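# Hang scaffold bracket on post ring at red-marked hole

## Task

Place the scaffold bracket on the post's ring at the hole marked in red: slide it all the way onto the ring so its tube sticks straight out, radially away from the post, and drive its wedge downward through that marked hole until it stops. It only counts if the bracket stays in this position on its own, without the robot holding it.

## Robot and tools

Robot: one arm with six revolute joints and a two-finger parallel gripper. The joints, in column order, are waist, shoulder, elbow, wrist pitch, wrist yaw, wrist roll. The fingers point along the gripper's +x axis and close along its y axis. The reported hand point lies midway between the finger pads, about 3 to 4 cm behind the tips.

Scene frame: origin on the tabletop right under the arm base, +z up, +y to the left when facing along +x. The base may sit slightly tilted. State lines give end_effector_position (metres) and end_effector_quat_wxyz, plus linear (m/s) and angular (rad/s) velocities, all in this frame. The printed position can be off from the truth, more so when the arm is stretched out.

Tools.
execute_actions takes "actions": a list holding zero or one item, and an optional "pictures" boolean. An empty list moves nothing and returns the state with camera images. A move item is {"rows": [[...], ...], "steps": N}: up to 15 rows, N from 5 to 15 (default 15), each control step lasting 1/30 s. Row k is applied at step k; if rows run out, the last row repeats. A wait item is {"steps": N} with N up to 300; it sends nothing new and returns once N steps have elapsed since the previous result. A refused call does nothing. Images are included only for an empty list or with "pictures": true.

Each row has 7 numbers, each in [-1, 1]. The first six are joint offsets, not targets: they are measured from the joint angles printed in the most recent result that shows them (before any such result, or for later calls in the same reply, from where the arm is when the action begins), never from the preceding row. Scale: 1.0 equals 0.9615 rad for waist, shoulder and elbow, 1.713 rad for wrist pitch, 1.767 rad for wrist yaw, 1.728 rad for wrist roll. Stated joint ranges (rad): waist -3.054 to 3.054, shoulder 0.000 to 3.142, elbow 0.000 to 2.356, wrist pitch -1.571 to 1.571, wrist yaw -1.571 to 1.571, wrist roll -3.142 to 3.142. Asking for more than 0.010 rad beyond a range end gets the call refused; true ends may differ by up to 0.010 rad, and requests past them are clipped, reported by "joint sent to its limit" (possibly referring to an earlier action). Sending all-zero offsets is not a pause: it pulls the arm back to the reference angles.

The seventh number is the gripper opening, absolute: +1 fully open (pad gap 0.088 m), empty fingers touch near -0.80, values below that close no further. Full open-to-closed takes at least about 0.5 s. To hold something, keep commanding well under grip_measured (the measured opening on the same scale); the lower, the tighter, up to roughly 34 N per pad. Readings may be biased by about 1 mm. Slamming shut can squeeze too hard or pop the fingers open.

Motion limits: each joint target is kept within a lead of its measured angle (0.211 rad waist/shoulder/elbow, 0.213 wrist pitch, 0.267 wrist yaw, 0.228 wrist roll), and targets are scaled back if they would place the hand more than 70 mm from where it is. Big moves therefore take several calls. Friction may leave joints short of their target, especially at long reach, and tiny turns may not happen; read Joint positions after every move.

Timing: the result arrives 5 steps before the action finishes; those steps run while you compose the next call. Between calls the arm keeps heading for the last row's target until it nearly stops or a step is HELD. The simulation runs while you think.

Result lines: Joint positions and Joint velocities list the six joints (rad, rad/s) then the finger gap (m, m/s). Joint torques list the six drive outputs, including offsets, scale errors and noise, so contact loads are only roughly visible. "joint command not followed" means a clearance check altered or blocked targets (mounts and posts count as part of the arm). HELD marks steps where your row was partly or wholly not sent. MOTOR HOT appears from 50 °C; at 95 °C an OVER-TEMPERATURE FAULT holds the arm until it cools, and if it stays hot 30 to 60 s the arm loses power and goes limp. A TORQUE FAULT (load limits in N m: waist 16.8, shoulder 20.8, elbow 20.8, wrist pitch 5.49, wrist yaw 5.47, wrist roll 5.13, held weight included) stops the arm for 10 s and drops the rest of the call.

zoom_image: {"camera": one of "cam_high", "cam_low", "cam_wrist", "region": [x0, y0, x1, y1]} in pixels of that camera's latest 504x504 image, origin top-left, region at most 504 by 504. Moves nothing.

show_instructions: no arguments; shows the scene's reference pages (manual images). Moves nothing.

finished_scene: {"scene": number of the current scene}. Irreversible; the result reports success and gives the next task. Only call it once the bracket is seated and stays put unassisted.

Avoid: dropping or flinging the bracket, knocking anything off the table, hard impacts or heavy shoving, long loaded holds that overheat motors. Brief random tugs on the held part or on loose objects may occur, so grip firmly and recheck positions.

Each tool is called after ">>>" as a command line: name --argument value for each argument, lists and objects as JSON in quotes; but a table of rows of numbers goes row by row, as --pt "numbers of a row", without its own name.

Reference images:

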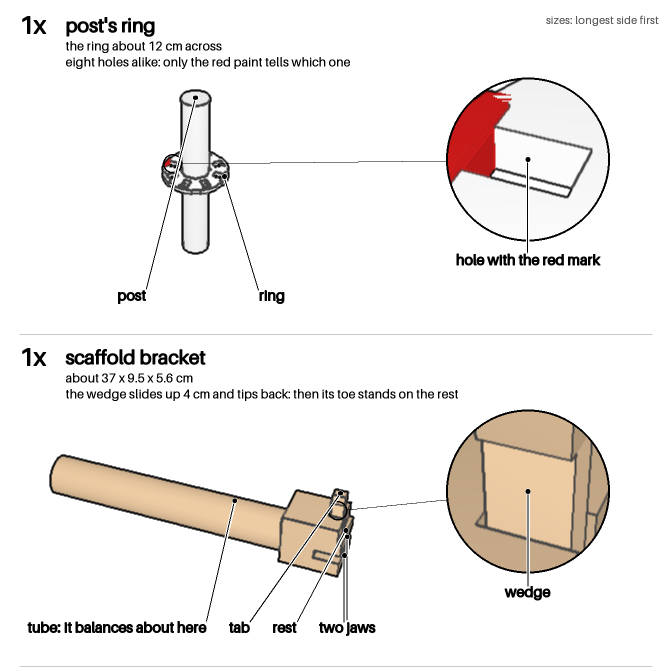

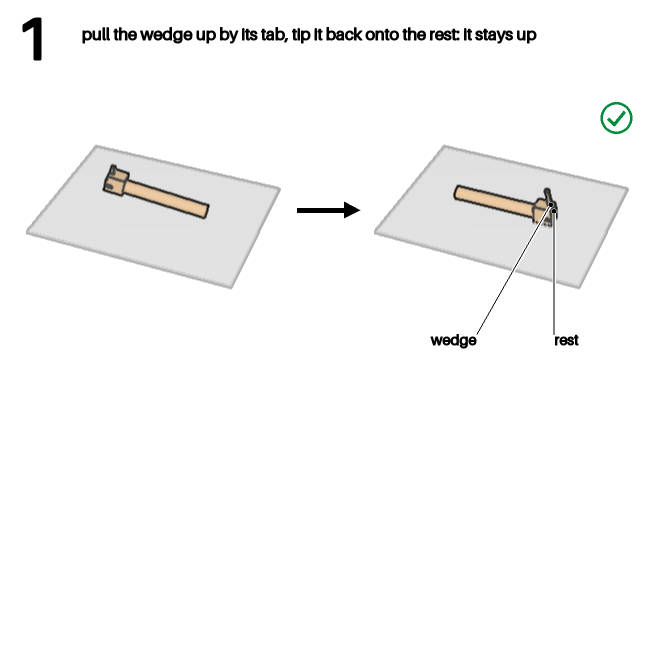

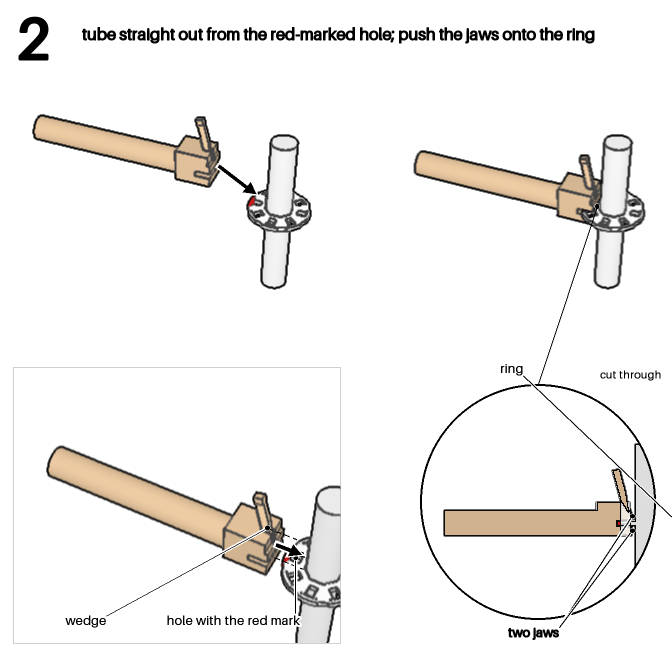

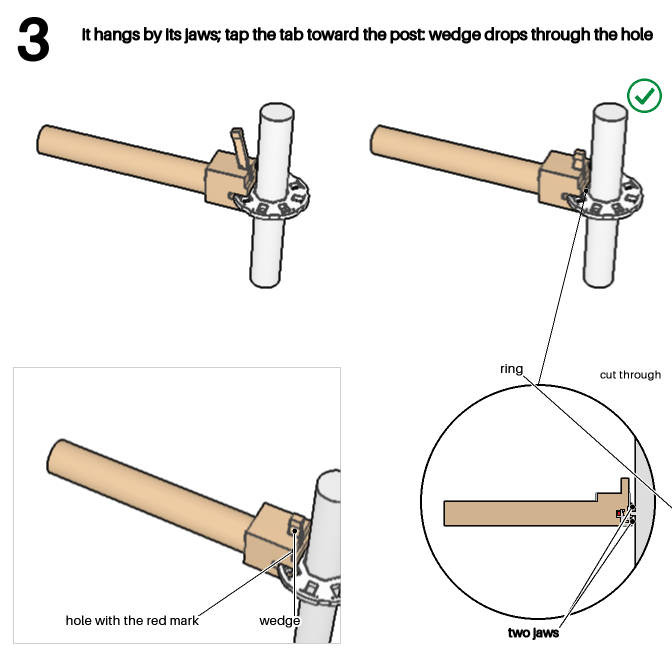

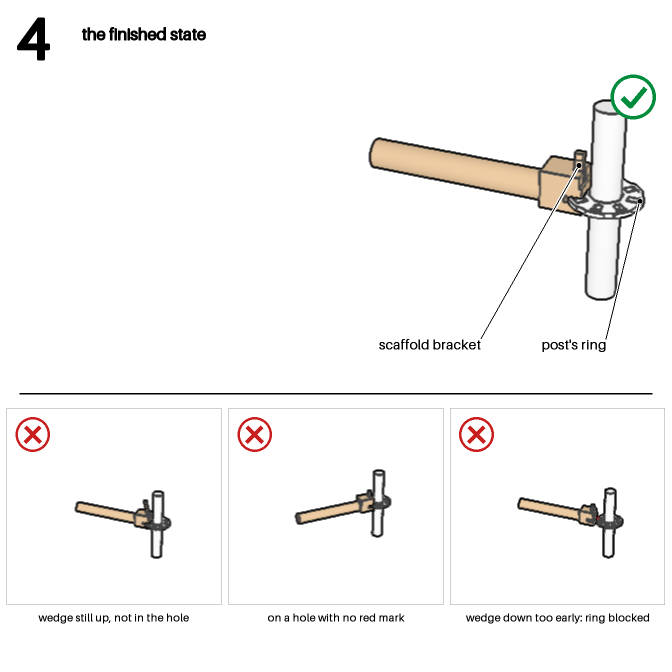

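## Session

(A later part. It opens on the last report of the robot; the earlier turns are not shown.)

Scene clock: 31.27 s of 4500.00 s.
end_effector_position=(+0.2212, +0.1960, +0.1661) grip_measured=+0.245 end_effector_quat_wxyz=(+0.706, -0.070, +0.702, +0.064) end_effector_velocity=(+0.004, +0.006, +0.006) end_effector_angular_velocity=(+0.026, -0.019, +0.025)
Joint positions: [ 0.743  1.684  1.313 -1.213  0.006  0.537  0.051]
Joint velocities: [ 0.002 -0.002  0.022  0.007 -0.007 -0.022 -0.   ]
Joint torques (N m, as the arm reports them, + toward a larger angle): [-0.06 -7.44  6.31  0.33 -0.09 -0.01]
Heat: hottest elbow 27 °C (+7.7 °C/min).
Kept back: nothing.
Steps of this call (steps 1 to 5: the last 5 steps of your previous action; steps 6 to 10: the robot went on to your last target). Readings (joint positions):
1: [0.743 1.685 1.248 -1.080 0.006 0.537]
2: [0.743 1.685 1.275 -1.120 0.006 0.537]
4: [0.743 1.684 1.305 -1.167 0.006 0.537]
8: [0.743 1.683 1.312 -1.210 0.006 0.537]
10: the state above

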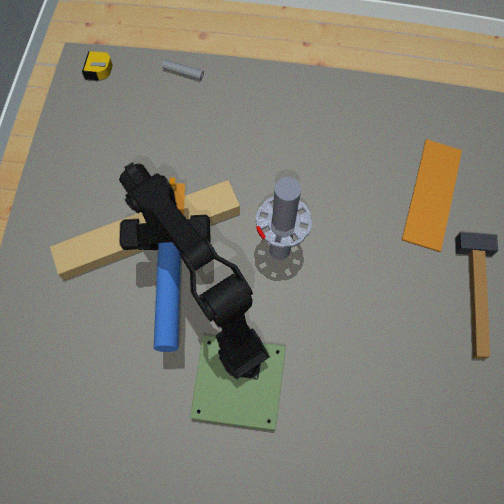

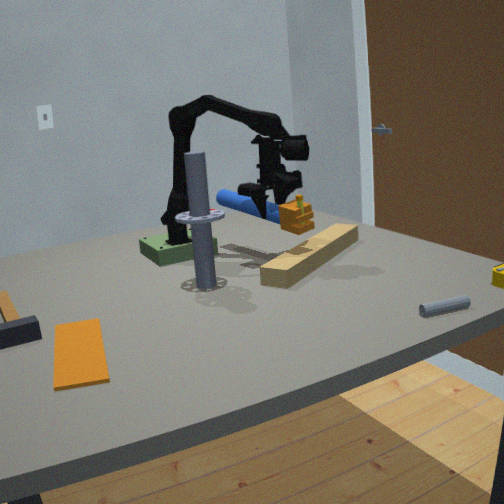

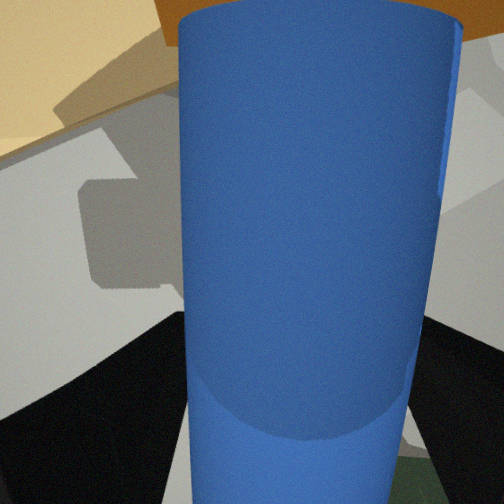

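>>> execute_actions --actions '[{"rows": [[0,0,0,0,0,0.08,-0.3],[0,0,0,0,0,0.16,-0.3],[0,0,0,0,0,0.24,-0.3],[0,0,0,0,0,0.32,-0.3],[0,0,0,0,0,0.40,-0.3],[0,0,0,0,0,0.48,-0.3],[0,0,0,0,0,0.56,-0.3],[0,0,0,0,0,0.64,-0.3],[0,0,0,0,0,0.72,-0.3],[0,0,0,0,0,0.76,-0.3]], "steps": 15}]'

>>> execute_actions --actions '[{"steps": 15}]' --pictures true

Scene clock: 32.00 s of 4500.00 s.
end_effector_position=(+0.2207, +0.1958, +0.1662) grip_measured=+0.245 end_effector_quat_wxyz=(+0.696, +0.132, +0.692, -0.138) end_effector_velocity=(-0.007, -0.004, -0.004) end_effector_angular_velocity=(+0.000, +0.024, -1.846)
Joint positions: [ 0.744  1.684  1.314 -1.217  0.006  1.111  0.051]
Joint velocities: [-0.007  0.002 -0.012 -0.022 -0.022  1.839 -0.   ]
Joint torques (N m, as the arm reports them, + toward a larger angle): [-0.1  -7.27  4.59  0.7  -0.02  0.08]
Heat: hottest elbow 27 °C (+7.5 °C/min).
Steps of this call (steps 1 to 12: the robot went on to your last target; steps 13 to 22: the first 10 steps of this action). Readings (joint positions):
13: [0.744 1.684 1.317 -1.220 0.006 0.561]
14: [0.744 1.684 1.317 -1.220 0.006 0.619]
16: [0.744 1.684 1.317 -1.219 0.006 0.744]
20: [0.744 1.684 1.315 -1.217 0.006 0.988]
22: the state above

Scene clock: 32.50 s of 4500.00 s.
end_effector_position=(+0.2208, +0.1958, +0.1662) grip_measured=+0.245 end_effector_quat_wxyz=(+0.607, +0.367, +0.600, -0.371) end_effector_velocity=(-0.002, -0.001, +0.000) end_effector_angular_velocity=(+0.002, +0.008, -0.244)
Joint positions: [ 0.744  1.684  1.314 -1.216  0.006  1.823  0.051]
Joint velocities: [-0.002 -0.002 -0.002 -0.007 -0.007  0.242 -0.   ]
Joint torques (N m, as the arm reports them, + toward a larger angle): [-0.2  -7.21  4.58  0.59  0.    0.04]
Heat: hottest elbow 27 °C (+7.4 °C/min).
Kept back: nothing.
Steps of this call (steps 1 to 5: the last 5 steps of your previous action; steps 6 to 15: the robot went on to your last target). Readings (joint positions):
1: [0.744 1.684 1.314 -1.217 0.006 1.172]
2: [0.744 1.684 1.314 -1.216 0.006 1.233]
4: [0.744 1.684 1.314 -1.216 0.006 1.355]
8: [0.744 1.684 1.314 -1.216 0.006 1.599]
15: the state above

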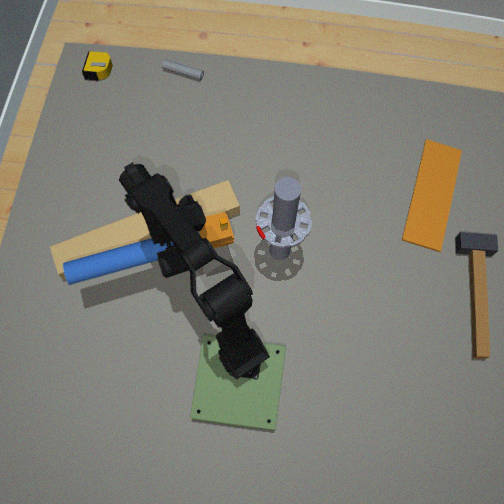

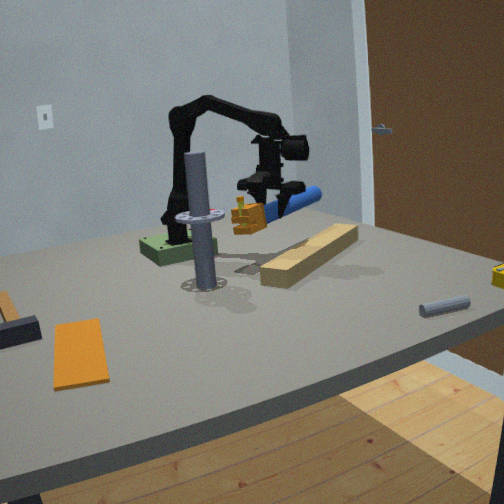

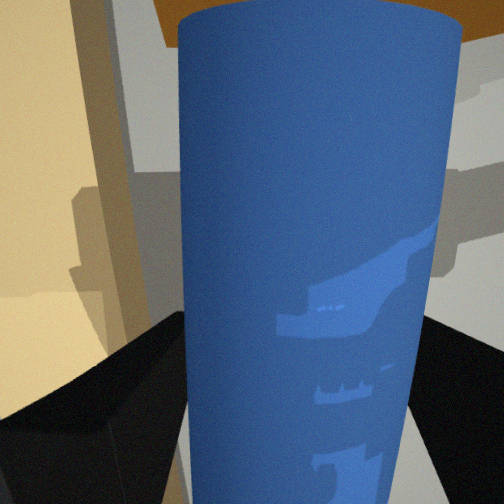

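>>> execute_actions --actions '[{"rows": [[0,-0.04,-0.08,0.023,0,-0.023,-0.3],[0,-0.09,-0.16,0.046,0,-0.046,-0.3],[0,-0.13,-0.24,0.068,0,-0.07,-0.3],[0,-0.17,-0.32,0.09,0,-0.093,-0.3],[0,-0.216,-0.405,0.114,0,-0.116,-0.3]], "steps": 15}]'

>>> execute_actions --actions '[{"steps": 10}]'

>>> execute_actions --actions '[{"rows": [[0,0.03,-0.04,0.04,0,0,-0.3],[0,0.06,-0.08,0.08,0,0,-0.3],[0,0.09,-0.12,0.12,0,0,-0.3],[0,0.12,-0.16,0.155,0,0,-0.3],[0,0.142,-0.187,0.185,0,0,-0.3]], "steps": 15}]'

>>> execute_actions --actions '[{"steps": 10}]' --pictures true

Scene clock: 33.63 s of 4500.00 s.
end_effector_position=(+0.1746, +0.1544, +0.1188) grip_measured=+0.244 end_effector_quat_wxyz=(+0.634, +0.302, +0.634, -0.323) end_effector_velocity=(-0.043, -0.041, -0.071) end_effector_angular_velocity=(-0.034, +0.035, +0.181)
Joint positions: [ 0.744  1.509  0.944 -1.046  0.006  1.642  0.051]
Joint velocities: [-0.002 -0.1   -0.388  0.242  0.007 -0.183 -0.   ]
Joint torques (N m, as the arm reports them, + toward a larger angle): [-0.11 -8.02  5.75  0.99 -0.02 -0.09]
Heat: hottest elbow 27 °C (+7.1 °C/min).
Steps of this call (steps 1 to 24: the robot went on to your last target; steps 25 to 34: the first 10 steps of this action). Readings (joint positions):
25: [0.744 1.681 1.303 -1.205 0.006 1.838]
26: [0.744 1.667 1.276 -1.178 0.006 1.814]
28: [0.744 1.618 1.182 -1.128 0.006 1.752]
32: [0.744 1.520 0.985 -1.065 0.006 1.659]
34: the state above

Scene clock: 33.97 s of 4500.00 s.
end_effector_position=(+0.1748, +0.1546, +0.1187) grip_measured=+0.244 end_effector_quat_wxyz=(+0.640, +0.305, +0.634, -0.310) end_effector_velocity=(-0.005, -0.001, -0.005) end_effector_angular_velocity=(+0.008, +0.024, +0.005)
Joint positions: [ 0.744  1.49   0.926 -1.023  0.006  1.626  0.051]
Joint velocities: [-0.002 -0.002 -0.022  0.007 -0.022 -0.007  0.   ]
Joint torques (N m, as the arm reports them, + toward a larger angle): [-0.09 -6.99  4.45  0.64 -0.02 -0.07]
Heat: hottest elbow 27 °C (+7.1 °C/min).
Kept back: nothing.
Steps of this call (steps 1 to 5: the last 5 steps of your previous action; steps 6 to 10: the robot went on to your last target). Readings (joint positions):
1: [0.744 1.506 0.934 -1.038 0.006 1.637]
2: [0.744 1.503 0.930 -1.033 0.006 1.634]
4: [0.744 1.496 0.928 -1.027 0.006 1.629]
8: [0.744 1.490 0.928 -1.024 0.006 1.626]
10: the state above

Scene clock: 34.30 s of 4500.00 s.
end_effector_position=(+0.1699, +0.1495, +0.0512) grip_measured=+0.241 end_effector_quat_wxyz=(+0.636, +0.293, +0.638, -0.321) end_effector_velocity=(-0.008, -0.003, -0.013) end_effector_angular_velocity=(+0.018, +0.013, +0.004)
Joint positions: [ 0.744  1.621  0.752 -0.752  0.008  1.625  0.051]
Joint velocities: [-0.002  0.002 -0.061  0.066 -0.022 -0.007 -0.001]
Joint torques (N m, as the arm reports them, + toward a larger angle): [-0.13 -5.38  3.86  2.09 -0.07  0.01]
Heat: hottest elbow 27 °C (+7.0 °C/min).
Steps of this call (steps 1 to 10: the first 10 steps of this action). Readings (joint positions):
1: [0.744 1.492 0.920 -1.014 0.006 1.625]
2: [0.744 1.497 0.907 -0.983 0.006 1.625]
4: [0.744 1.528 0.865 -0.882 0.006 1.625]
8: [0.744 1.613 0.771 -0.763 0.006 1.625]
10: the state above

Scene clock: 34.63 s of 4500.00 s.
end_effector_position=(+0.1743, +0.1533, +0.0515) grip_measured=+0.240 end_effector_quat_wxyz=(+0.640, +0.302, +0.634, -0.312) end_effector_velocity=(-0.001, -0.002, +0.000) end_effector_angular_velocity=(-0.010, +0.000, -0.005)
Joint positions: [ 0.744  1.619  0.752 -0.726  0.008  1.626  0.051]
Joint velocities: [ 0.002 -0.002 -0.002 -0.007  0.007  0.007 -0.   ]
Joint torques (N m, as the arm reports them, + toward a larger angle): [-0.03 -4.68  3.27  1.81 -0.09 -0.01]
Heat: hottest elbow 27 °C (+6.9 °C/min).
Kept back: nothing.
Steps of this call (steps 1 to 5: the last 5 steps of your previous action; steps 6 to 10: the robot went on to your last target). Readings (joint positions):
1: [0.744 1.620 0.751 -0.747 0.007 1.625]
2: [0.744 1.620 0.751 -0.737 0.007 1.625]
4: [0.744 1.619 0.752 -0.727 0.008 1.626]
8: [0.744 1.619 0.752 -0.726 0.008 1.626]
10: the state above

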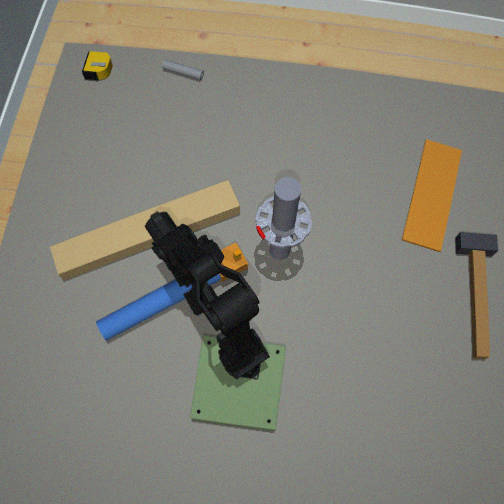

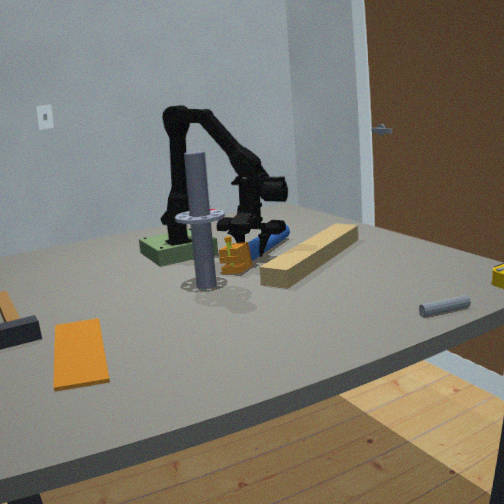

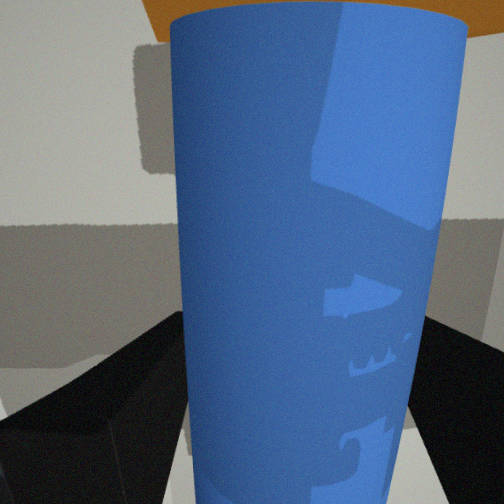

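>>> execute_actions --actions '[{"rows": [[0,0,0,0,0,0,0.3],[0,0,0,0,0,0,0.4],[0,0,0,0,0,0,0.6],[0,0,0,0,0,0,1.0]], "steps": 15}]'

Scene clock: 35.07 s of 4500.00 s.
end_effector_position=(+0.1748, +0.1537, +0.0516) grip_measured=+0.863 end_effector_quat_wxyz=(+0.640, +0.304, +0.633, -0.311) end_effector_velocity=(-0.004, -0.003, +0.000) end_effector_angular_velocity=(-0.009, +0.022, +0.019)
Joint positions: [ 0.744  1.618  0.752 -0.723  0.008  1.626  0.081]
Joint velocities: [-0.002 -0.002 -0.002 -0.022 -0.007 -0.022  0.175]
Joint torques (N m, as the arm reports them, + toward a larger angle): [-0.05 -5.49  3.75  0.31  0.   -0.01]
Heat: hottest elbow 27 °C (+6.8 °C/min).
Steps of this call (steps 1 to 3: the robot went on to your last target; steps 4 to 13: the first 10 steps of this action). Readings (joint positions):
4: [0.744 1.619 0.752 -0.726 0.008 1.626]
5: [0.744 1.618 0.752 -0.726 0.008 1.626]
7: [0.744 1.618 0.752 -0.725 0.008 1.626]
11: [0.744 1.618 0.752 -0.723 0.008 1.626]
13: the state above

>>> execute_actions --actions '[{"rows": [[0,-0.05,0.15,-0.1,0,0,1.0],[0,-0.126,0.368,-0.267,0,0,1.0],[0,-0.126,0.368,-0.267,0,0,1.0],[0,-0.126,0.368,-0.267,0,0,1.0],[0,-0.126,0.368,-0.267,0,0,1.0],[0,-0.126,0.368,-0.267,0,0,1.0],[0,-0.126,0.368,-0.267,0,0,1.0],[-0.427,-0.126,0.368,-0.267,0,-0.239,1.0]], "steps": 15}]'

>>> execute_actions --actions '[{"steps": 12}]' --pictures true

Scene clock: 35.87 s of 4500.00 s.
end_effector_position=(+0.2099, +0.1444, +0.1591) grip_measured=+1.000 end_effector_quat_wxyz=(+0.654, +0.304, +0.634, -0.278) end_effector_velocity=(+0.229, -0.420, +0.039) end_effector_angular_velocity=(-0.306, +0.088, +0.054)
Joint positions: [ 0.62   1.495  1.093 -1.136  0.002  1.452  0.088]
Joint velocities: [-1.775 -0.007  0.154 -0.403  0.139 -1.839  0.   ]
Joint torques (N m, as the arm reports them, + toward a larger angle): [-0.36 -5.09  4.2   0.09  0.13 -0.08]
Heat: hottest elbow 27 °C (+6.7 °C/min).
Steps of this call (steps 1 to 5: the last 5 steps of your previous action; steps 6 to 14: the robot went on to your last target; steps 15 to 24: the first 10 steps of this action). Readings (joint positions):
15: [0.744 1.615 0.770 -0.760 0.008 1.626]
16: [0.744 1.606 0.804 -0.824 0.008 1.626]
18: [0.744 1.567 0.893 -0.924 0.008 1.626]
22: [0.726 1.504 1.071 -1.098 -0.001 1.576]
24: the state above

Scene clock: 36.27 s of 4500.00 s.
end_effector_position=(+0.2347, +0.0769, +0.1597) grip_measured=+1.000 end_effector_quat_wxyz=(+0.642, +0.306, +0.632, -0.307) end_effector_velocity=(-0.000, -0.007, -0.000) end_effector_angular_velocity=(+0.004, +0.010, +0.020)
Joint positions: [ 0.34   1.495  1.097 -1.176  0.01   1.22   0.088]
Joint velocities: [-0.032 -0.002 -0.002 -0.007 -0.007 -0.051  0.   ]
Joint torques (N m, as the arm reports them, + toward a larger angle): [-0.36 -5.45  5.31  0.3  -0.09 -0.1 ]
Heat: hottest elbow 27 °C (+6.6 °C/min).
Kept back: nothing.
Steps of this call (steps 1 to 5: the last 5 steps of your previous action; steps 6 to 12: the robot went on to your last target). Readings (joint positions):
1: [0.560 1.495 1.096 -1.147 0.005 1.391]
2: [0.502 1.495 1.096 -1.156 0.005 1.341]
4: [0.405 1.495 1.096 -1.167 0.010 1.280]
8: [0.347 1.495 1.097 -1.175 0.011 1.233]
12: the state above

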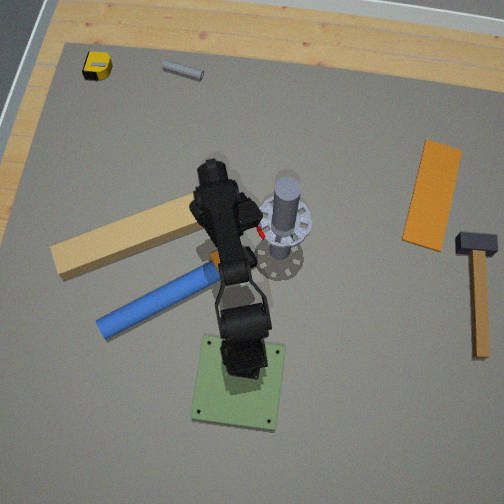

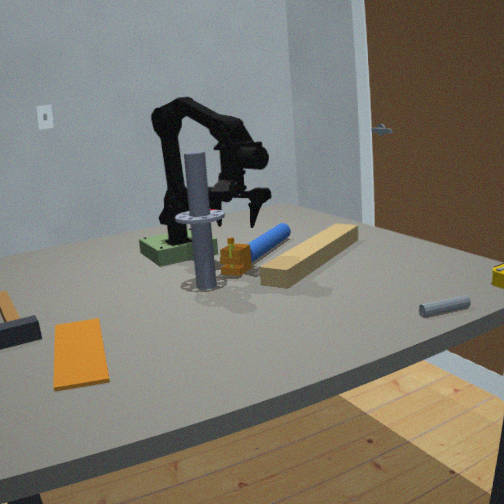

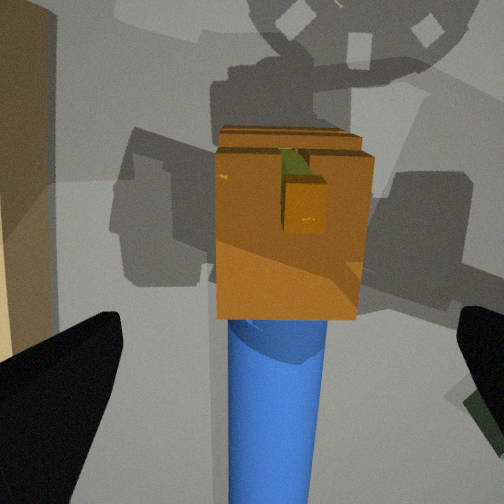

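>>> execute_actions --actions '[{"rows": [[-0.135,0.052,-0.044,0.054,0,-0.075,1.0]], "steps": 15}]'

>>> execute_actions --actions '[{"steps": 8}]' --pictures true

Scene clock: 37.33 s of 4500.00 s.
end_effector_position=(+0.2522, +0.0588, +0.1441) grip_measured=+1.000 end_effector_quat_wxyz=(+0.651, +0.303, +0.635, -0.287) end_effector_velocity=(+0.001, -0.002, -0.005) end_effector_angular_velocity=(+0.006, -0.001, +0.054)
Joint positions: [ 0.246  1.534  1.07  -1.088 -0.002  1.089  0.088]
Joint velocities: [-0.012  0.002 -0.017  0.022 -0.007 -0.066  0.   ]
Joint torques (N m, as the arm reports them, + toward a larger angle): [-3.48 -4.7   3.29  0.63  0.5   0.15]
Heat: hottest elbow 27 °C (+6.4 °C/min).
Steps of this call (steps 1 to 22: the robot went on to your last target; steps 23 to 32: the first 10 steps of this action). Readings (joint positions):
23: [0.325 1.499 1.094 -1.167 0.005 1.187]
24: [0.297 1.504 1.089 -1.140 0.004 1.159]
26: [0.249 1.523 1.081 -1.110 0.004 1.122]
30: [0.247 1.533 1.071 -1.092 -0.002 1.094]
32: the state above

Scene clock: 37.60 s of 4500.00 s.
end_effector_position=(+0.2526, +0.0586, +0.1437) grip_measured=+1.000 end_effector_quat_wxyz=(+0.651, +0.302, +0.635, -0.286) end_effector_velocity=(-0.002, -0.001, -0.000) end_effector_angular_velocity=(+0.005, +0.009, +0.000)
Joint positions: [ 0.245  1.534  1.069 -1.085 -0.002  1.085  0.088]
Joint velocities: [-0.007 -0.002 -0.002 -0.007 -0.007 -0.007  0.   ]
Joint torques (N m, as the arm reports them, + toward a larger angle): [-3.52 -4.68  3.34  0.64  0.51  0.16]
Heat: hottest elbow 27 °C (+6.4 °C/min).
Kept back: nothing.
Steps of this call (steps 1 to 5: the last 5 steps of your previous action; steps 6 to 8: the robot went on to your last target). Readings (joint positions):
1: [0.245 1.534 1.069 -1.088 -0.002 1.088]
2: [0.245 1.534 1.069 -1.087 -0.002 1.087]
4: [0.245 1.534 1.069 -1.086 -0.002 1.086]
8: the state above

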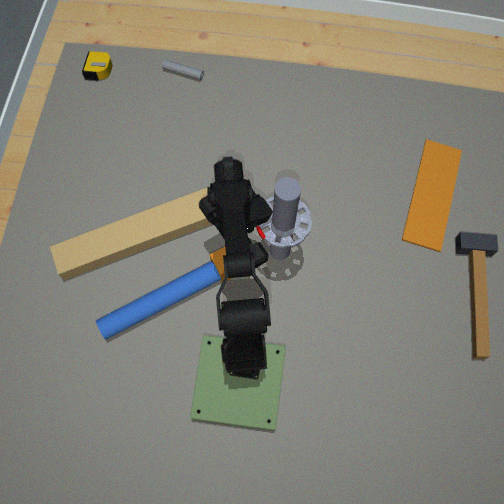

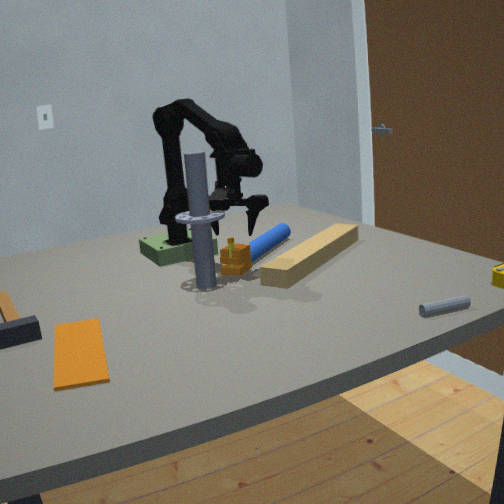

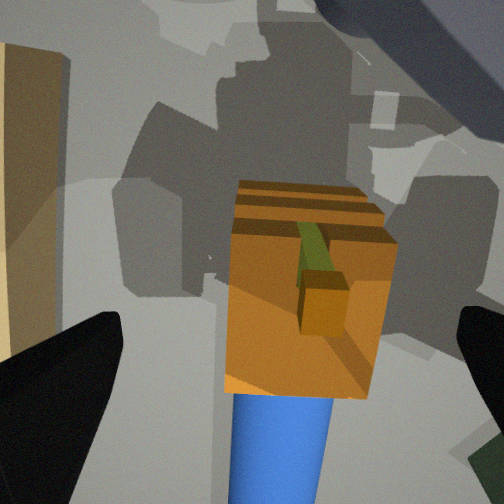

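>>> execute_actions --actions '[{"rows": [[0.2,0,0,0,0,0.12,1.0],[0.519,0,0,0,0,0.313,1.0],[0.519,0,0,0,0,0.313,1.0],[0.519,0,0,0,0,0.313,1.0],[0.519,0,0,0,0,0.313,1.0],[0.519,0,0,0,0,0.313,1.0],[0.519,0,0,0,0,0.313,1.0],[0.519,0,0,0,0,0.313,1.0],[0.519,-0.046,-0.149,0.036,0.005,0.313,1.0]], "steps": 15}]'

>>> execute_actions --actions '[{"steps": 8}]'

Scene clock: 38.50 s of 4500.00 s.
end_effector_position=(+0.1974, +0.1629, +0.1371) grip_measured=+1.000 end_effector_quat_wxyz=(+0.646, +0.317, +0.631, -0.289) end_effector_velocity=(-0.261, -0.011, -0.135) end_effector_angular_velocity=(-0.266, +0.336, +0.111)
Joint positions: [ 0.704  1.517  1.025 -1.047 -0.002  1.574  0.088]
Joint velocities: [ 0.618 -0.325 -0.833  0.081  0.007  0.505  0.   ]
Joint torques (N m, as the arm reports them, + toward a larger angle): [-1.89 -5.59  2.22  0.03  0.22  0.09]
Heat: hottest elbow 27 °C (+6.2 °C/min).
Steps of this call (steps 1 to 15: the robot went on to your last target; steps 16 to 17: nothing new was sent; steps 18 to 27: the first 10 steps of this action). Readings (joint positions):
18: [0.260 1.534 1.069 -1.083 0.009 1.132]
19: [0.302 1.534 1.069 -1.083 0.013 1.195]
21: [0.414 1.534 1.069 -1.083 0.006 1.317]
25: [0.638 1.534 1.069 -1.083 -0.000 1.529]
27: the state above

Scene clock: 38.77 s of 4500.00 s.
end_effector_position=(+0.1766, +0.1550, +0.1190) grip_measured=+1.000 end_effector_quat_wxyz=(+0.638, +0.303, +0.636, -0.311) end_effector_velocity=(+0.003, +0.010, +0.009) end_effector_angular_velocity=(+0.047, -0.066, -0.009)
Joint positions: [ 0.738  1.5    0.936 -1.028  0.003  1.62   0.088]
Joint velocities: [ 0.027 -0.046 -0.002  0.037  0.007  0.037  0.   ]
Joint torques (N m, as the arm reports them, + toward a larger angle): [ 0.26 -6.31  3.57  0.63  0.16  0.07]
Heat: hottest elbow 27 °C (+6.2 °C/min).
Kept back: nothing.
Steps of this call (steps 1 to 5: the last 5 steps of your previous action; steps 6 to 8: the robot went on to your last target). Readings (joint positions):
1: [0.720 1.508 0.999 -1.046 -0.002 1.588]
2: [0.728 1.504 0.976 -1.046 -0.001 1.599]
4: [0.733 1.504 0.947 -1.039 0.001 1.611]
8: the state above

>>> execute_actions --actions '[{"rows": [[0.006,0.06,-0.1,0.09,0,0.003,1.0],[0.006,0.123,-0.191,0.178,0,0.003,1.0]], "steps": 15}]'

>>> execute_actions --actions '[{"steps": 6}]' --pictures true

Scene clock: 39.50 s of 4500.00 s.
end_effector_position=(+0.1738, +0.1529, +0.0540) grip_measured=+1.000 end_effector_quat_wxyz=(+0.637, +0.303, +0.636, -0.313) end_effector_velocity=(+0.039, +0.040, -0.001) end_effector_angular_velocity=(+0.186, -0.178, -0.004)
Joint positions: [ 0.741  1.612  0.757 -0.741  0.003  1.624  0.088]
Joint velocities: [ 0.002 -0.002 -0.002  0.256 -0.022  0.007  0.   ]
Joint torques (N m, as the arm reports them, + toward a larger angle): [ 0.17 -5.09  3.48  0.55  0.    0.03]
Heat: hottest elbow 27 °C (+6.1 °C/min).
Steps of this call (steps 1 to 12: the robot went on to your last target; steps 13 to 22: the first 10 steps of this action). Readings (joint positions):
13: [0.741 1.501 0.922 -0.999 0.003 1.624]
14: [0.741 1.512 0.894 -0.934 0.003 1.624]
16: [0.741 1.558 0.836 -0.829 0.003 1.624]
20: [0.741 1.611 0.760 -0.761 0.003 1.624]
22: the state above

Scene clock: 39.70 s of 4500.00 s.
end_effector_position=(+0.1760, +0.1549, +0.0540) grip_measured=+1.000 end_effector_quat_wxyz=(+0.639, +0.307, +0.634, -0.309) end_effector_velocity=(+0.005, +0.005, +0.000) end_effector_angular_velocity=(+0.030, -0.023, +0.005)
Joint positions: [ 0.741  1.612  0.757 -0.727  0.003  1.624  0.088]
Joint velocities: [-0.002 -0.002 -0.002  0.037 -0.007 -0.007  0.   ]
Joint torques (N m, as the arm reports them, + toward a larger angle): [ 0.18 -4.96  3.37  0.6  -0.03  0.01]
Heat: hottest elbow 27 °C (+6.0 °C/min).
Kept back: nothing.
Steps of this call (steps 1 to 5: the last 5 steps of your previous action; step 6: the robot went on to your last target). Readings (joint positions):
1: [0.741 1.612 0.757 -0.734 0.003 1.624]
2: [0.741 1.612 0.757 -0.732 0.003 1.624]
4: [0.741 1.612 0.757 -0.731 0.003 1.624]
6: the state above

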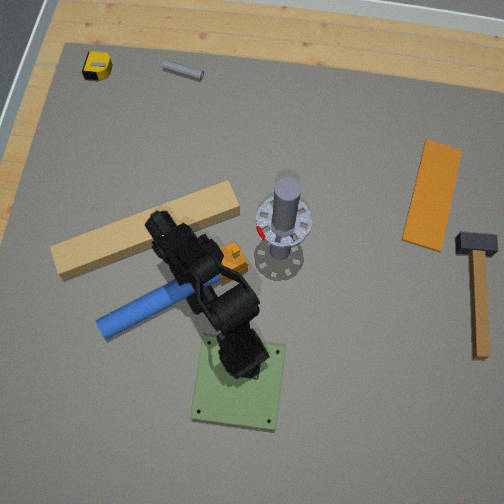

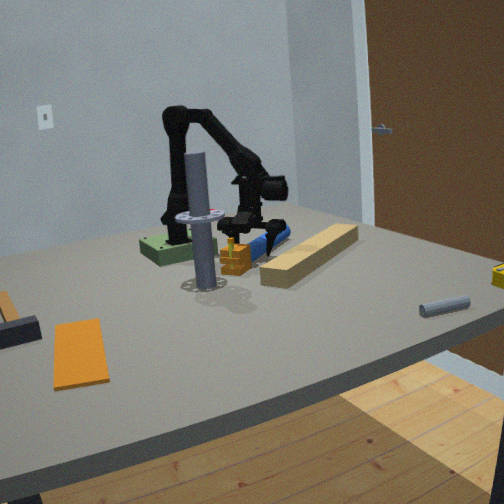

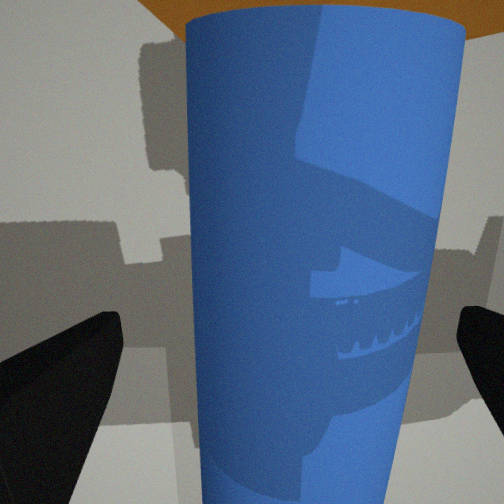

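>>> execute_actions --actions '[{"rows": [[0,0,0,0,0,0,0.7],[0,0,0,0,0,0,0.5],[0,0,0,0,0,0,0.3],[0,0,0,0,0,0,0.2],[0,0,0,0,0,0,0.1],[0,0,0,0,0,0,0.0],[0,0,0,0,0,0,-0.1],[0,0,0,0,0,0,-0.3]], "steps": 15}]'

>>> execute_actions --actions '[{"rows": [[0,-0.03,0.025,-0.03,0,0,-0.3],[0,-0.07,0.054,-0.07,0,0,-0.3],[0,-0.07,0.054,-0.07,0,0,-0.3],[0,-0.07,0.054,-0.07,0,0,-0.3],[0,-0.07,0.054,-0.07,0,0,-0.3],[0.05,-0.07,0.054,-0.07,0,0.028,-0.3],[0.1,-0.07,0.054,-0.07,0,0.056,-0.3],[0.15,-0.07,0.054,-0.07,0,0.084,-0.3],[0.2,-0.07,0.054,-0.07,0,0.111,-0.3],[0.25,-0.07,0.054,-0.07,0,0.139,-0.3],[0.32,-0.07,0.054,-0.07,0,0.178,-0.3]], "steps": 15}]'

>>> execute_actions --actions '[{"steps": 10}]'

>>> execute_actions --actions '[{"rows": [[0,0.03,-0.025,0.03,0,0,-0.3],[0,0.065,-0.054,0.07,0,0,-0.3],[0,0.065,-0.054,0.07,0,0,-0.3],[0,0.065,-0.054,0.07,0,0,-0.3],[0,0.065,-0.054,0.07,0,0,-0.3],[0,0.065,-0.054,0.07,0,0,-0.3],[0,0.065,-0.054,0.07,0,0,-0.3],[0,0.065,-0.054,0.07,0,0,-0.3],[0,0.065,-0.054,0.07,0,0,0.3],[0,0.065,-0.054,0.07,0,0,0.5],[0,0.065,-0.054,0.07,0,0,1.0]], "steps": 15}]'

>>> execute_actions --actions '[{"steps": 10}]' --pictures true

Scene clock: 40.90 s of 4500.00 s.
end_effector_position=(+0.1759, +0.1547, +0.0540) grip_measured=+0.239 end_effector_quat_wxyz=(+0.639, +0.307, +0.634, -0.309) end_effector_velocity=(-0.000, +0.002, +0.000) end_effector_angular_velocity=(+0.010, -0.001, +0.010)
Joint positions: [ 0.741  1.612  0.757 -0.728  0.003  1.624  0.051]
Joint velocities: [ 0.002 -0.002 -0.002  0.007 -0.007 -0.007 -0.   ]
Joint torques (N m, as the arm reports them, + toward a larger angle): [-0.08 -5.63  3.83  0.55 -0.01 -0.01]
Heat: hottest elbow 27 °C (+5.9 °C/min).
Steps of this call (steps 1 to 26: the robot went on to your last target; steps 27 to 36: the first 10 steps of this action). Readings (joint positions):
27: [0.741 1.612 0.757 -0.726 0.003 1.624]
28: [0.741 1.612 0.757 -0.726 0.003 1.624]
30: [0.741 1.612 0.757 -0.726 0.003 1.624]
34: [0.741 1.612 0.757 -0.728 0.003 1.624]
36: the state above

Scene clock: 41.40 s of 4500.00 s.
end_effector_position=(+0.1532, +0.1706, +0.0737) grip_measured=+0.239 end_effector_quat_wxyz=(+0.638, +0.305, +0.631, -0.319) end_effector_velocity=(-0.223, +0.197, +0.010) end_effector_angular_velocity=(-0.021, -0.017, +0.127)
Joint positions: [ 0.86   1.56   0.797 -0.836  0.008  1.758  0.051]
Joint velocities: [ 1.292 -0.027  0.027 -0.066 -0.007  1.165 -0.   ]
Joint torques (N m, as the arm reports them, + toward a larger angle): [ 0.77 -6.95  4.86  0.01 -0.16  0.06]
Heat: hottest elbow 27 °C (+5.8 °C/min).
Steps of this call (steps 1 to 5: the last 5 steps of your previous action; steps 6 to 15: the first 10 steps of this action, its rows measured from where the robot was after step 5). Readings (joint positions):
5: [0.741 1.612 0.757 -0.728 0.003 1.624]
6: [0.741 1.611 0.759 -0.731 0.003 1.624]
7: [0.741 1.605 0.765 -0.755 0.003 1.625]
9: [0.741 1.585 0.775 -0.811 0.003 1.625]
13: [0.784 1.562 0.793 -0.830 0.008 1.685]
15: the state above

Scene clock: 41.73 s of 4500.00 s.
end_effector_position=(+0.1181, +0.1950, +0.0738) grip_measured=+0.239 end_effector_quat_wxyz=(+0.638, +0.299, +0.635, -0.316) end_effector_velocity=(-0.005, +0.001, +0.001) end_effector_angular_velocity=(+0.001, +0.006, -0.049)
Joint positions: [ 1.042  1.559  0.798 -0.844 -0.001  1.924  0.051]
Joint velocities: [ 0.017 -0.007 -0.002 -0.007 -0.007  0.066  0.   ]
Joint torques (N m, as the arm reports them, + toward a larger angle): [ 0.19 -7.07  4.98  0.11  0.17  0.04]
Heat: hottest elbow 27 °C (+5.8 °C/min).
Kept back: nothing.
Steps of this call (steps 1 to 5: the last 5 steps of your previous action; steps 6 to 10: the robot went on to your last target). Readings (joint positions):
1: [0.907 1.559 0.797 -0.838 0.007 1.803]
2: [0.953 1.559 0.798 -0.839 0.004 1.840]
4: [1.013 1.559 0.798 -0.842 -0.004 1.883]
8: [1.040 1.559 0.798 -0.844 -0.002 1.918]
10: the state above

Scene clock: 42.07 s of 4500.00 s.
end_effector_position=(+0.1201, +0.1975, +0.0534) grip_measured=+0.239 end_effector_quat_wxyz=(+0.639, +0.302, +0.634, -0.313) end_effector_velocity=(+0.009, +0.011, +0.001) end_effector_angular_velocity=(+0.057, -0.043, -0.009)
Joint positions: [ 1.042  1.612  0.756 -0.74   0.001  1.925  0.051]
Joint velocities: [-0.002 -0.007 -0.002  0.066  0.007  0.007 -0.   ]
Joint torques (N m, as the arm reports them, + toward a larger angle): [-0.19 -4.54  2.97  1.17 -0.09 -0.04]
Heat: hottest elbow 27 °C (+5.7 °C/min).
Steps of this call (steps 1 to 10: the first 10 steps of this action). Readings (joint positions):
1: [1.042 1.561 0.796 -0.840 -0.001 1.925]
2: [1.042 1.568 0.788 -0.816 -0.001 1.925]
4: [1.042 1.593 0.772 -0.760 -0.001 1.925]
8: [1.042 1.612 0.756 -0.746 -0.001 1.925]
10: the state above

Scene clock: 42.40 s of 4500.00 s.
end_effector_position=(+0.1211, +0.1992, +0.0525) grip_measured=+0.987 end_effector_quat_wxyz=(+0.640, +0.305, +0.634, -0.310) end_effector_velocity=(-0.004, -0.004, +0.000) end_effector_angular_velocity=(-0.015, +0.018, +0.010)
Joint positions: [ 1.042  1.614  0.754 -0.727  0.001  1.925  0.087]
Joint velocities: [ 0.002 -0.002 -0.002 -0.022 -0.007 -0.007  0.012]
Joint torques (N m, as the arm reports them, + toward a larger angle): [-0.16 -4.73  3.03  0.65 -0.09 -0.07]
Heat: hottest elbow 27 °C (+5.7 °C/min).
Kept back: nothing.
Steps of this call (steps 1 to 5: the last 5 steps of your previous action; steps 6 to 10: the robot went on to your last target). Readings (joint positions):
1: [1.042 1.612 0.756 -0.738 0.001 1.925]
2: [1.042 1.612 0.756 -0.735 0.001 1.925]
4: [1.042 1.614 0.755 -0.727 0.001 1.925]
8: [1.042 1.614 0.754 -0.727 0.001 1.925]
10: the state above

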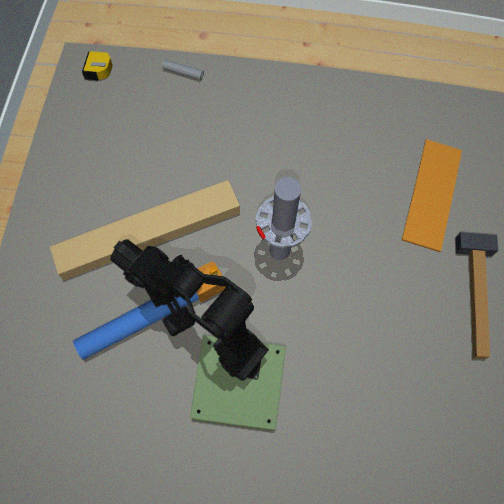

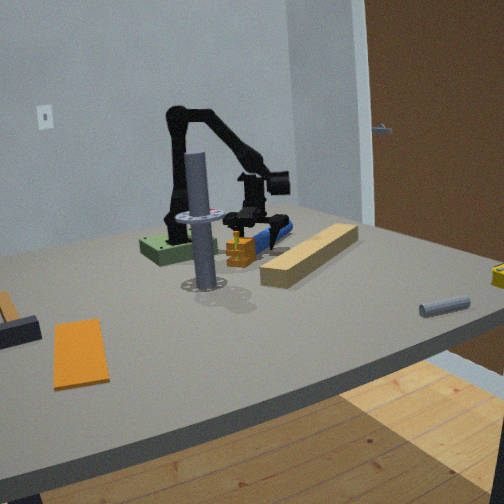

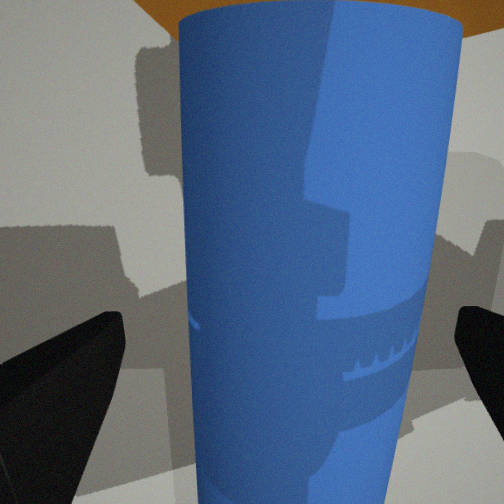

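>>> execute_actions --actions '[{"rows": [[0,-0.1,0.1,-0.1,0,0,1.0],[0,-0.225,0.214,-0.237,0,0,1.0],[0,-0.225,0.214,-0.237,0,0,1.0],[0,-0.225,0.214,-0.237,0,0,1.0],[0,-0.225,0.214,-0.237,0,0,1.0],[0,-0.225,0.214,-0.237,0,0,1.0],[0,-0.225,0.214,-0.237,0,0,1.0],[0,-0.225,0.214,-0.237,0,0,1.0],[-0.566,-0.225,0.214,-0.237,0,-0.315,1.0]], "steps": 15}]'

>>> execute_actions --actions '[{"steps": 15}]' --pictures true

Scene clock: 43.40 s of 4500.00 s.
end_effector_position=(+0.1300, +0.1861, +0.1438) grip_measured=+1.000 end_effector_quat_wxyz=(+0.645, +0.307, +0.641, -0.282) end_effector_velocity=(+0.292, -0.294, +0.001) end_effector_angular_velocity=(-0.343, +0.053, +0.100)
Joint positions: [ 0.969  1.403  0.955 -1.099 -0.008  1.812  0.088]
Joint velocities: [-1.717 -0.007 -0.002 -0.33   0.11  -1.824  0.   ]
Joint torques (N m, as the arm reports them, + toward a larger angle): [-1.31 -4.92  4.76  0.26  0.25 -0.08]
Heat: hottest elbow 27 °C (+5.5 °C/min).
Steps of this call (steps 1 to 20: the robot went on to your last target; steps 21 to 30: the first 10 steps of this action). Readings (joint positions):
21: [1.042 1.606 0.765 -0.755 0.001 1.925]
22: [1.042 1.584 0.788 -0.814 0.001 1.925]
24: [1.042 1.512 0.850 -0.911 0.001 1.925]
28: [1.042 1.409 0.952 -1.068 0.001 1.925]
30: the state above

Scene clock: 43.90 s of 4500.00 s.
end_effector_position=(+0.1945, +0.1030, +0.1443) grip_measured=+1.000 end_effector_quat_wxyz=(+0.640, +0.309, +0.634, -0.306) end_effector_velocity=(+0.002, -0.009, -0.000) end_effector_angular_velocity=(+0.003, +0.010, +0.005)
Joint positions: [ 0.505  1.402  0.956 -1.13   0.003  1.388  0.088]
Joint velocities: [-0.046 -0.002 -0.002 -0.007 -0.007 -0.051  0.   ]
Joint torques (N m, as the arm reports them, + toward a larger angle): [-0.3  -5.39  4.9   0.3  -0.08 -0.09]
Heat: hottest elbow 27 °C (+5.5 °C/min).
Kept back: nothing.
Steps of this call (steps 1 to 5: the last 5 steps of your previous action; steps 6 to 15: the robot went on to your last target). Readings (joint positions):
1: [0.911 1.402 0.955 -1.108 -0.004 1.751]
2: [0.852 1.402 0.955 -1.114 -0.002 1.690]
4: [0.736 1.402 0.956 -1.120 -0.002 1.568]
8: [0.552 1.402 0.956 -1.127 0.003 1.432]
15: the state above

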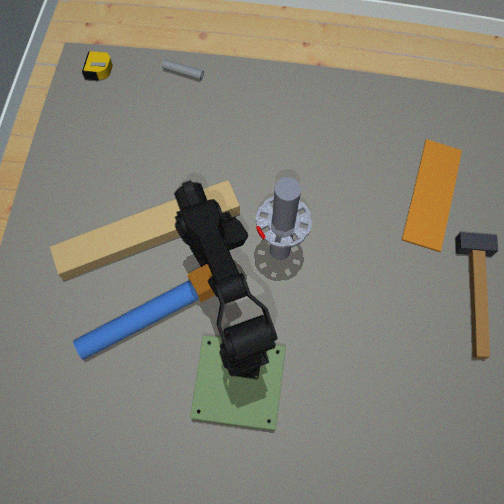

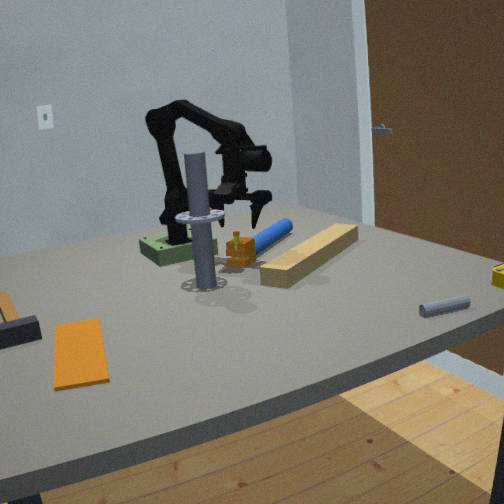

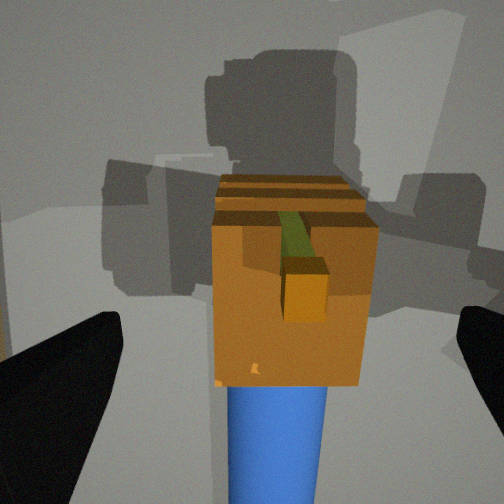

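>>> execute_actions --actions '[{"rows": [[-0.027,0.002,-0.067,0.039,0,-0.015,1.0]], "steps": 15}]'

>>> execute_actions --actions '[{"steps": 6}]' --pictures true

Scene clock: 45.13 s of 4500.00 s.
end_effector_position=(+0.1957, +0.0981, +0.1313) grip_measured=+1.000 end_effector_quat_wxyz=(+0.641, +0.311, +0.632, -0.303) end_effector_velocity=(+0.003, +0.001, -0.001) end_effector_angular_velocity=(+0.014, -0.012, +0.000)
Joint positions: [ 0.483  1.401  0.902 -1.068  0.002  1.365  0.088]
Joint velocities: [-0.007 -0.002 -0.007  0.022 -0.007 -0.007  0.   ]
Joint torques (N m, as the arm reports them, + toward a larger angle): [-0.34 -4.39  3.61  0.7   0.   -0.1 ]
Heat: hottest elbow 27 °C (+5.3 °C/min).
Steps of this call (steps 1 to 15: the robot went on to your last target; steps 16 to 27: nothing new was sent; steps 28 to 37: the first 10 steps of this action). Readings (joint positions):
28: [0.499 1.402 0.949 -1.120 0.003 1.379]
29: [0.494 1.401 0.939 -1.101 0.003 1.374]
31: [0.487 1.401 0.919 -1.085 0.003 1.369]
35: [0.483 1.401 0.902 -1.071 0.002 1.365]
37: the state above

Scene clock: 45.33 s of 4500.00 s.
end_effector_position=(+0.1958, +0.0981, +0.1311) grip_measured=+1.000 end_effector_quat_wxyz=(+0.642, +0.311, +0.632, -0.303) end_effector_velocity=(-0.002, -0.003, -0.001) end_effector_angular_velocity=(-0.012, +0.008, +0.005)
Joint positions: [ 0.482  1.401  0.901 -1.066  0.002  1.364  0.088]
Joint velocities: [-0.002 -0.002 -0.007 -0.007  0.007 -0.007  0.   ]
Joint torques (N m, as the arm reports them, + toward a larger angle): [-0.37 -4.39  3.67  0.73 -0.01 -0.07]
Heat: hottest elbow 27 °C (+5.3 °C/min).
Kept back: nothing.
Steps of this call (steps 1 to 5: the last 5 steps of your previous action; step 6: the robot went on to your last target). Readings (joint positions):
1: [0.482 1.401 0.902 -1.067 0.002 1.364]
2: [0.482 1.401 0.902 -1.067 0.002 1.364]
4: [0.482 1.401 0.901 -1.067 0.002 1.364]
6: the state above

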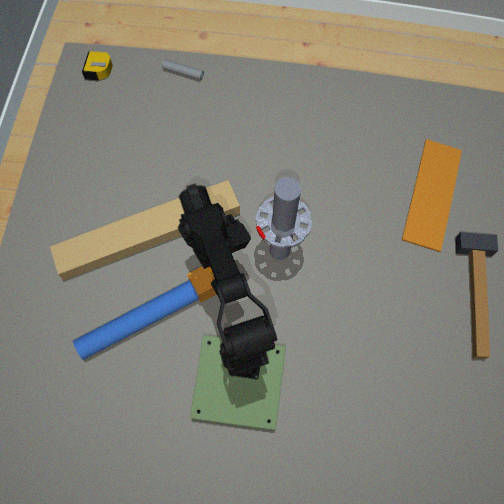

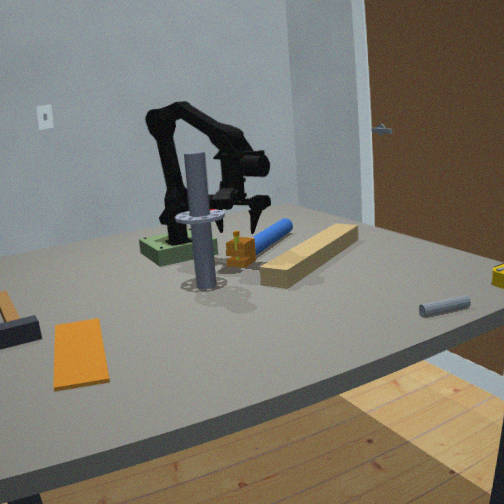

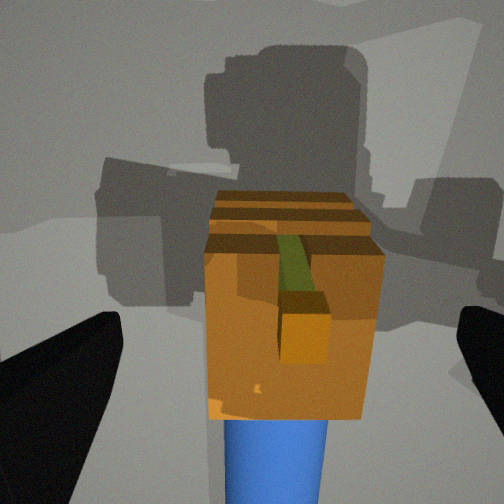

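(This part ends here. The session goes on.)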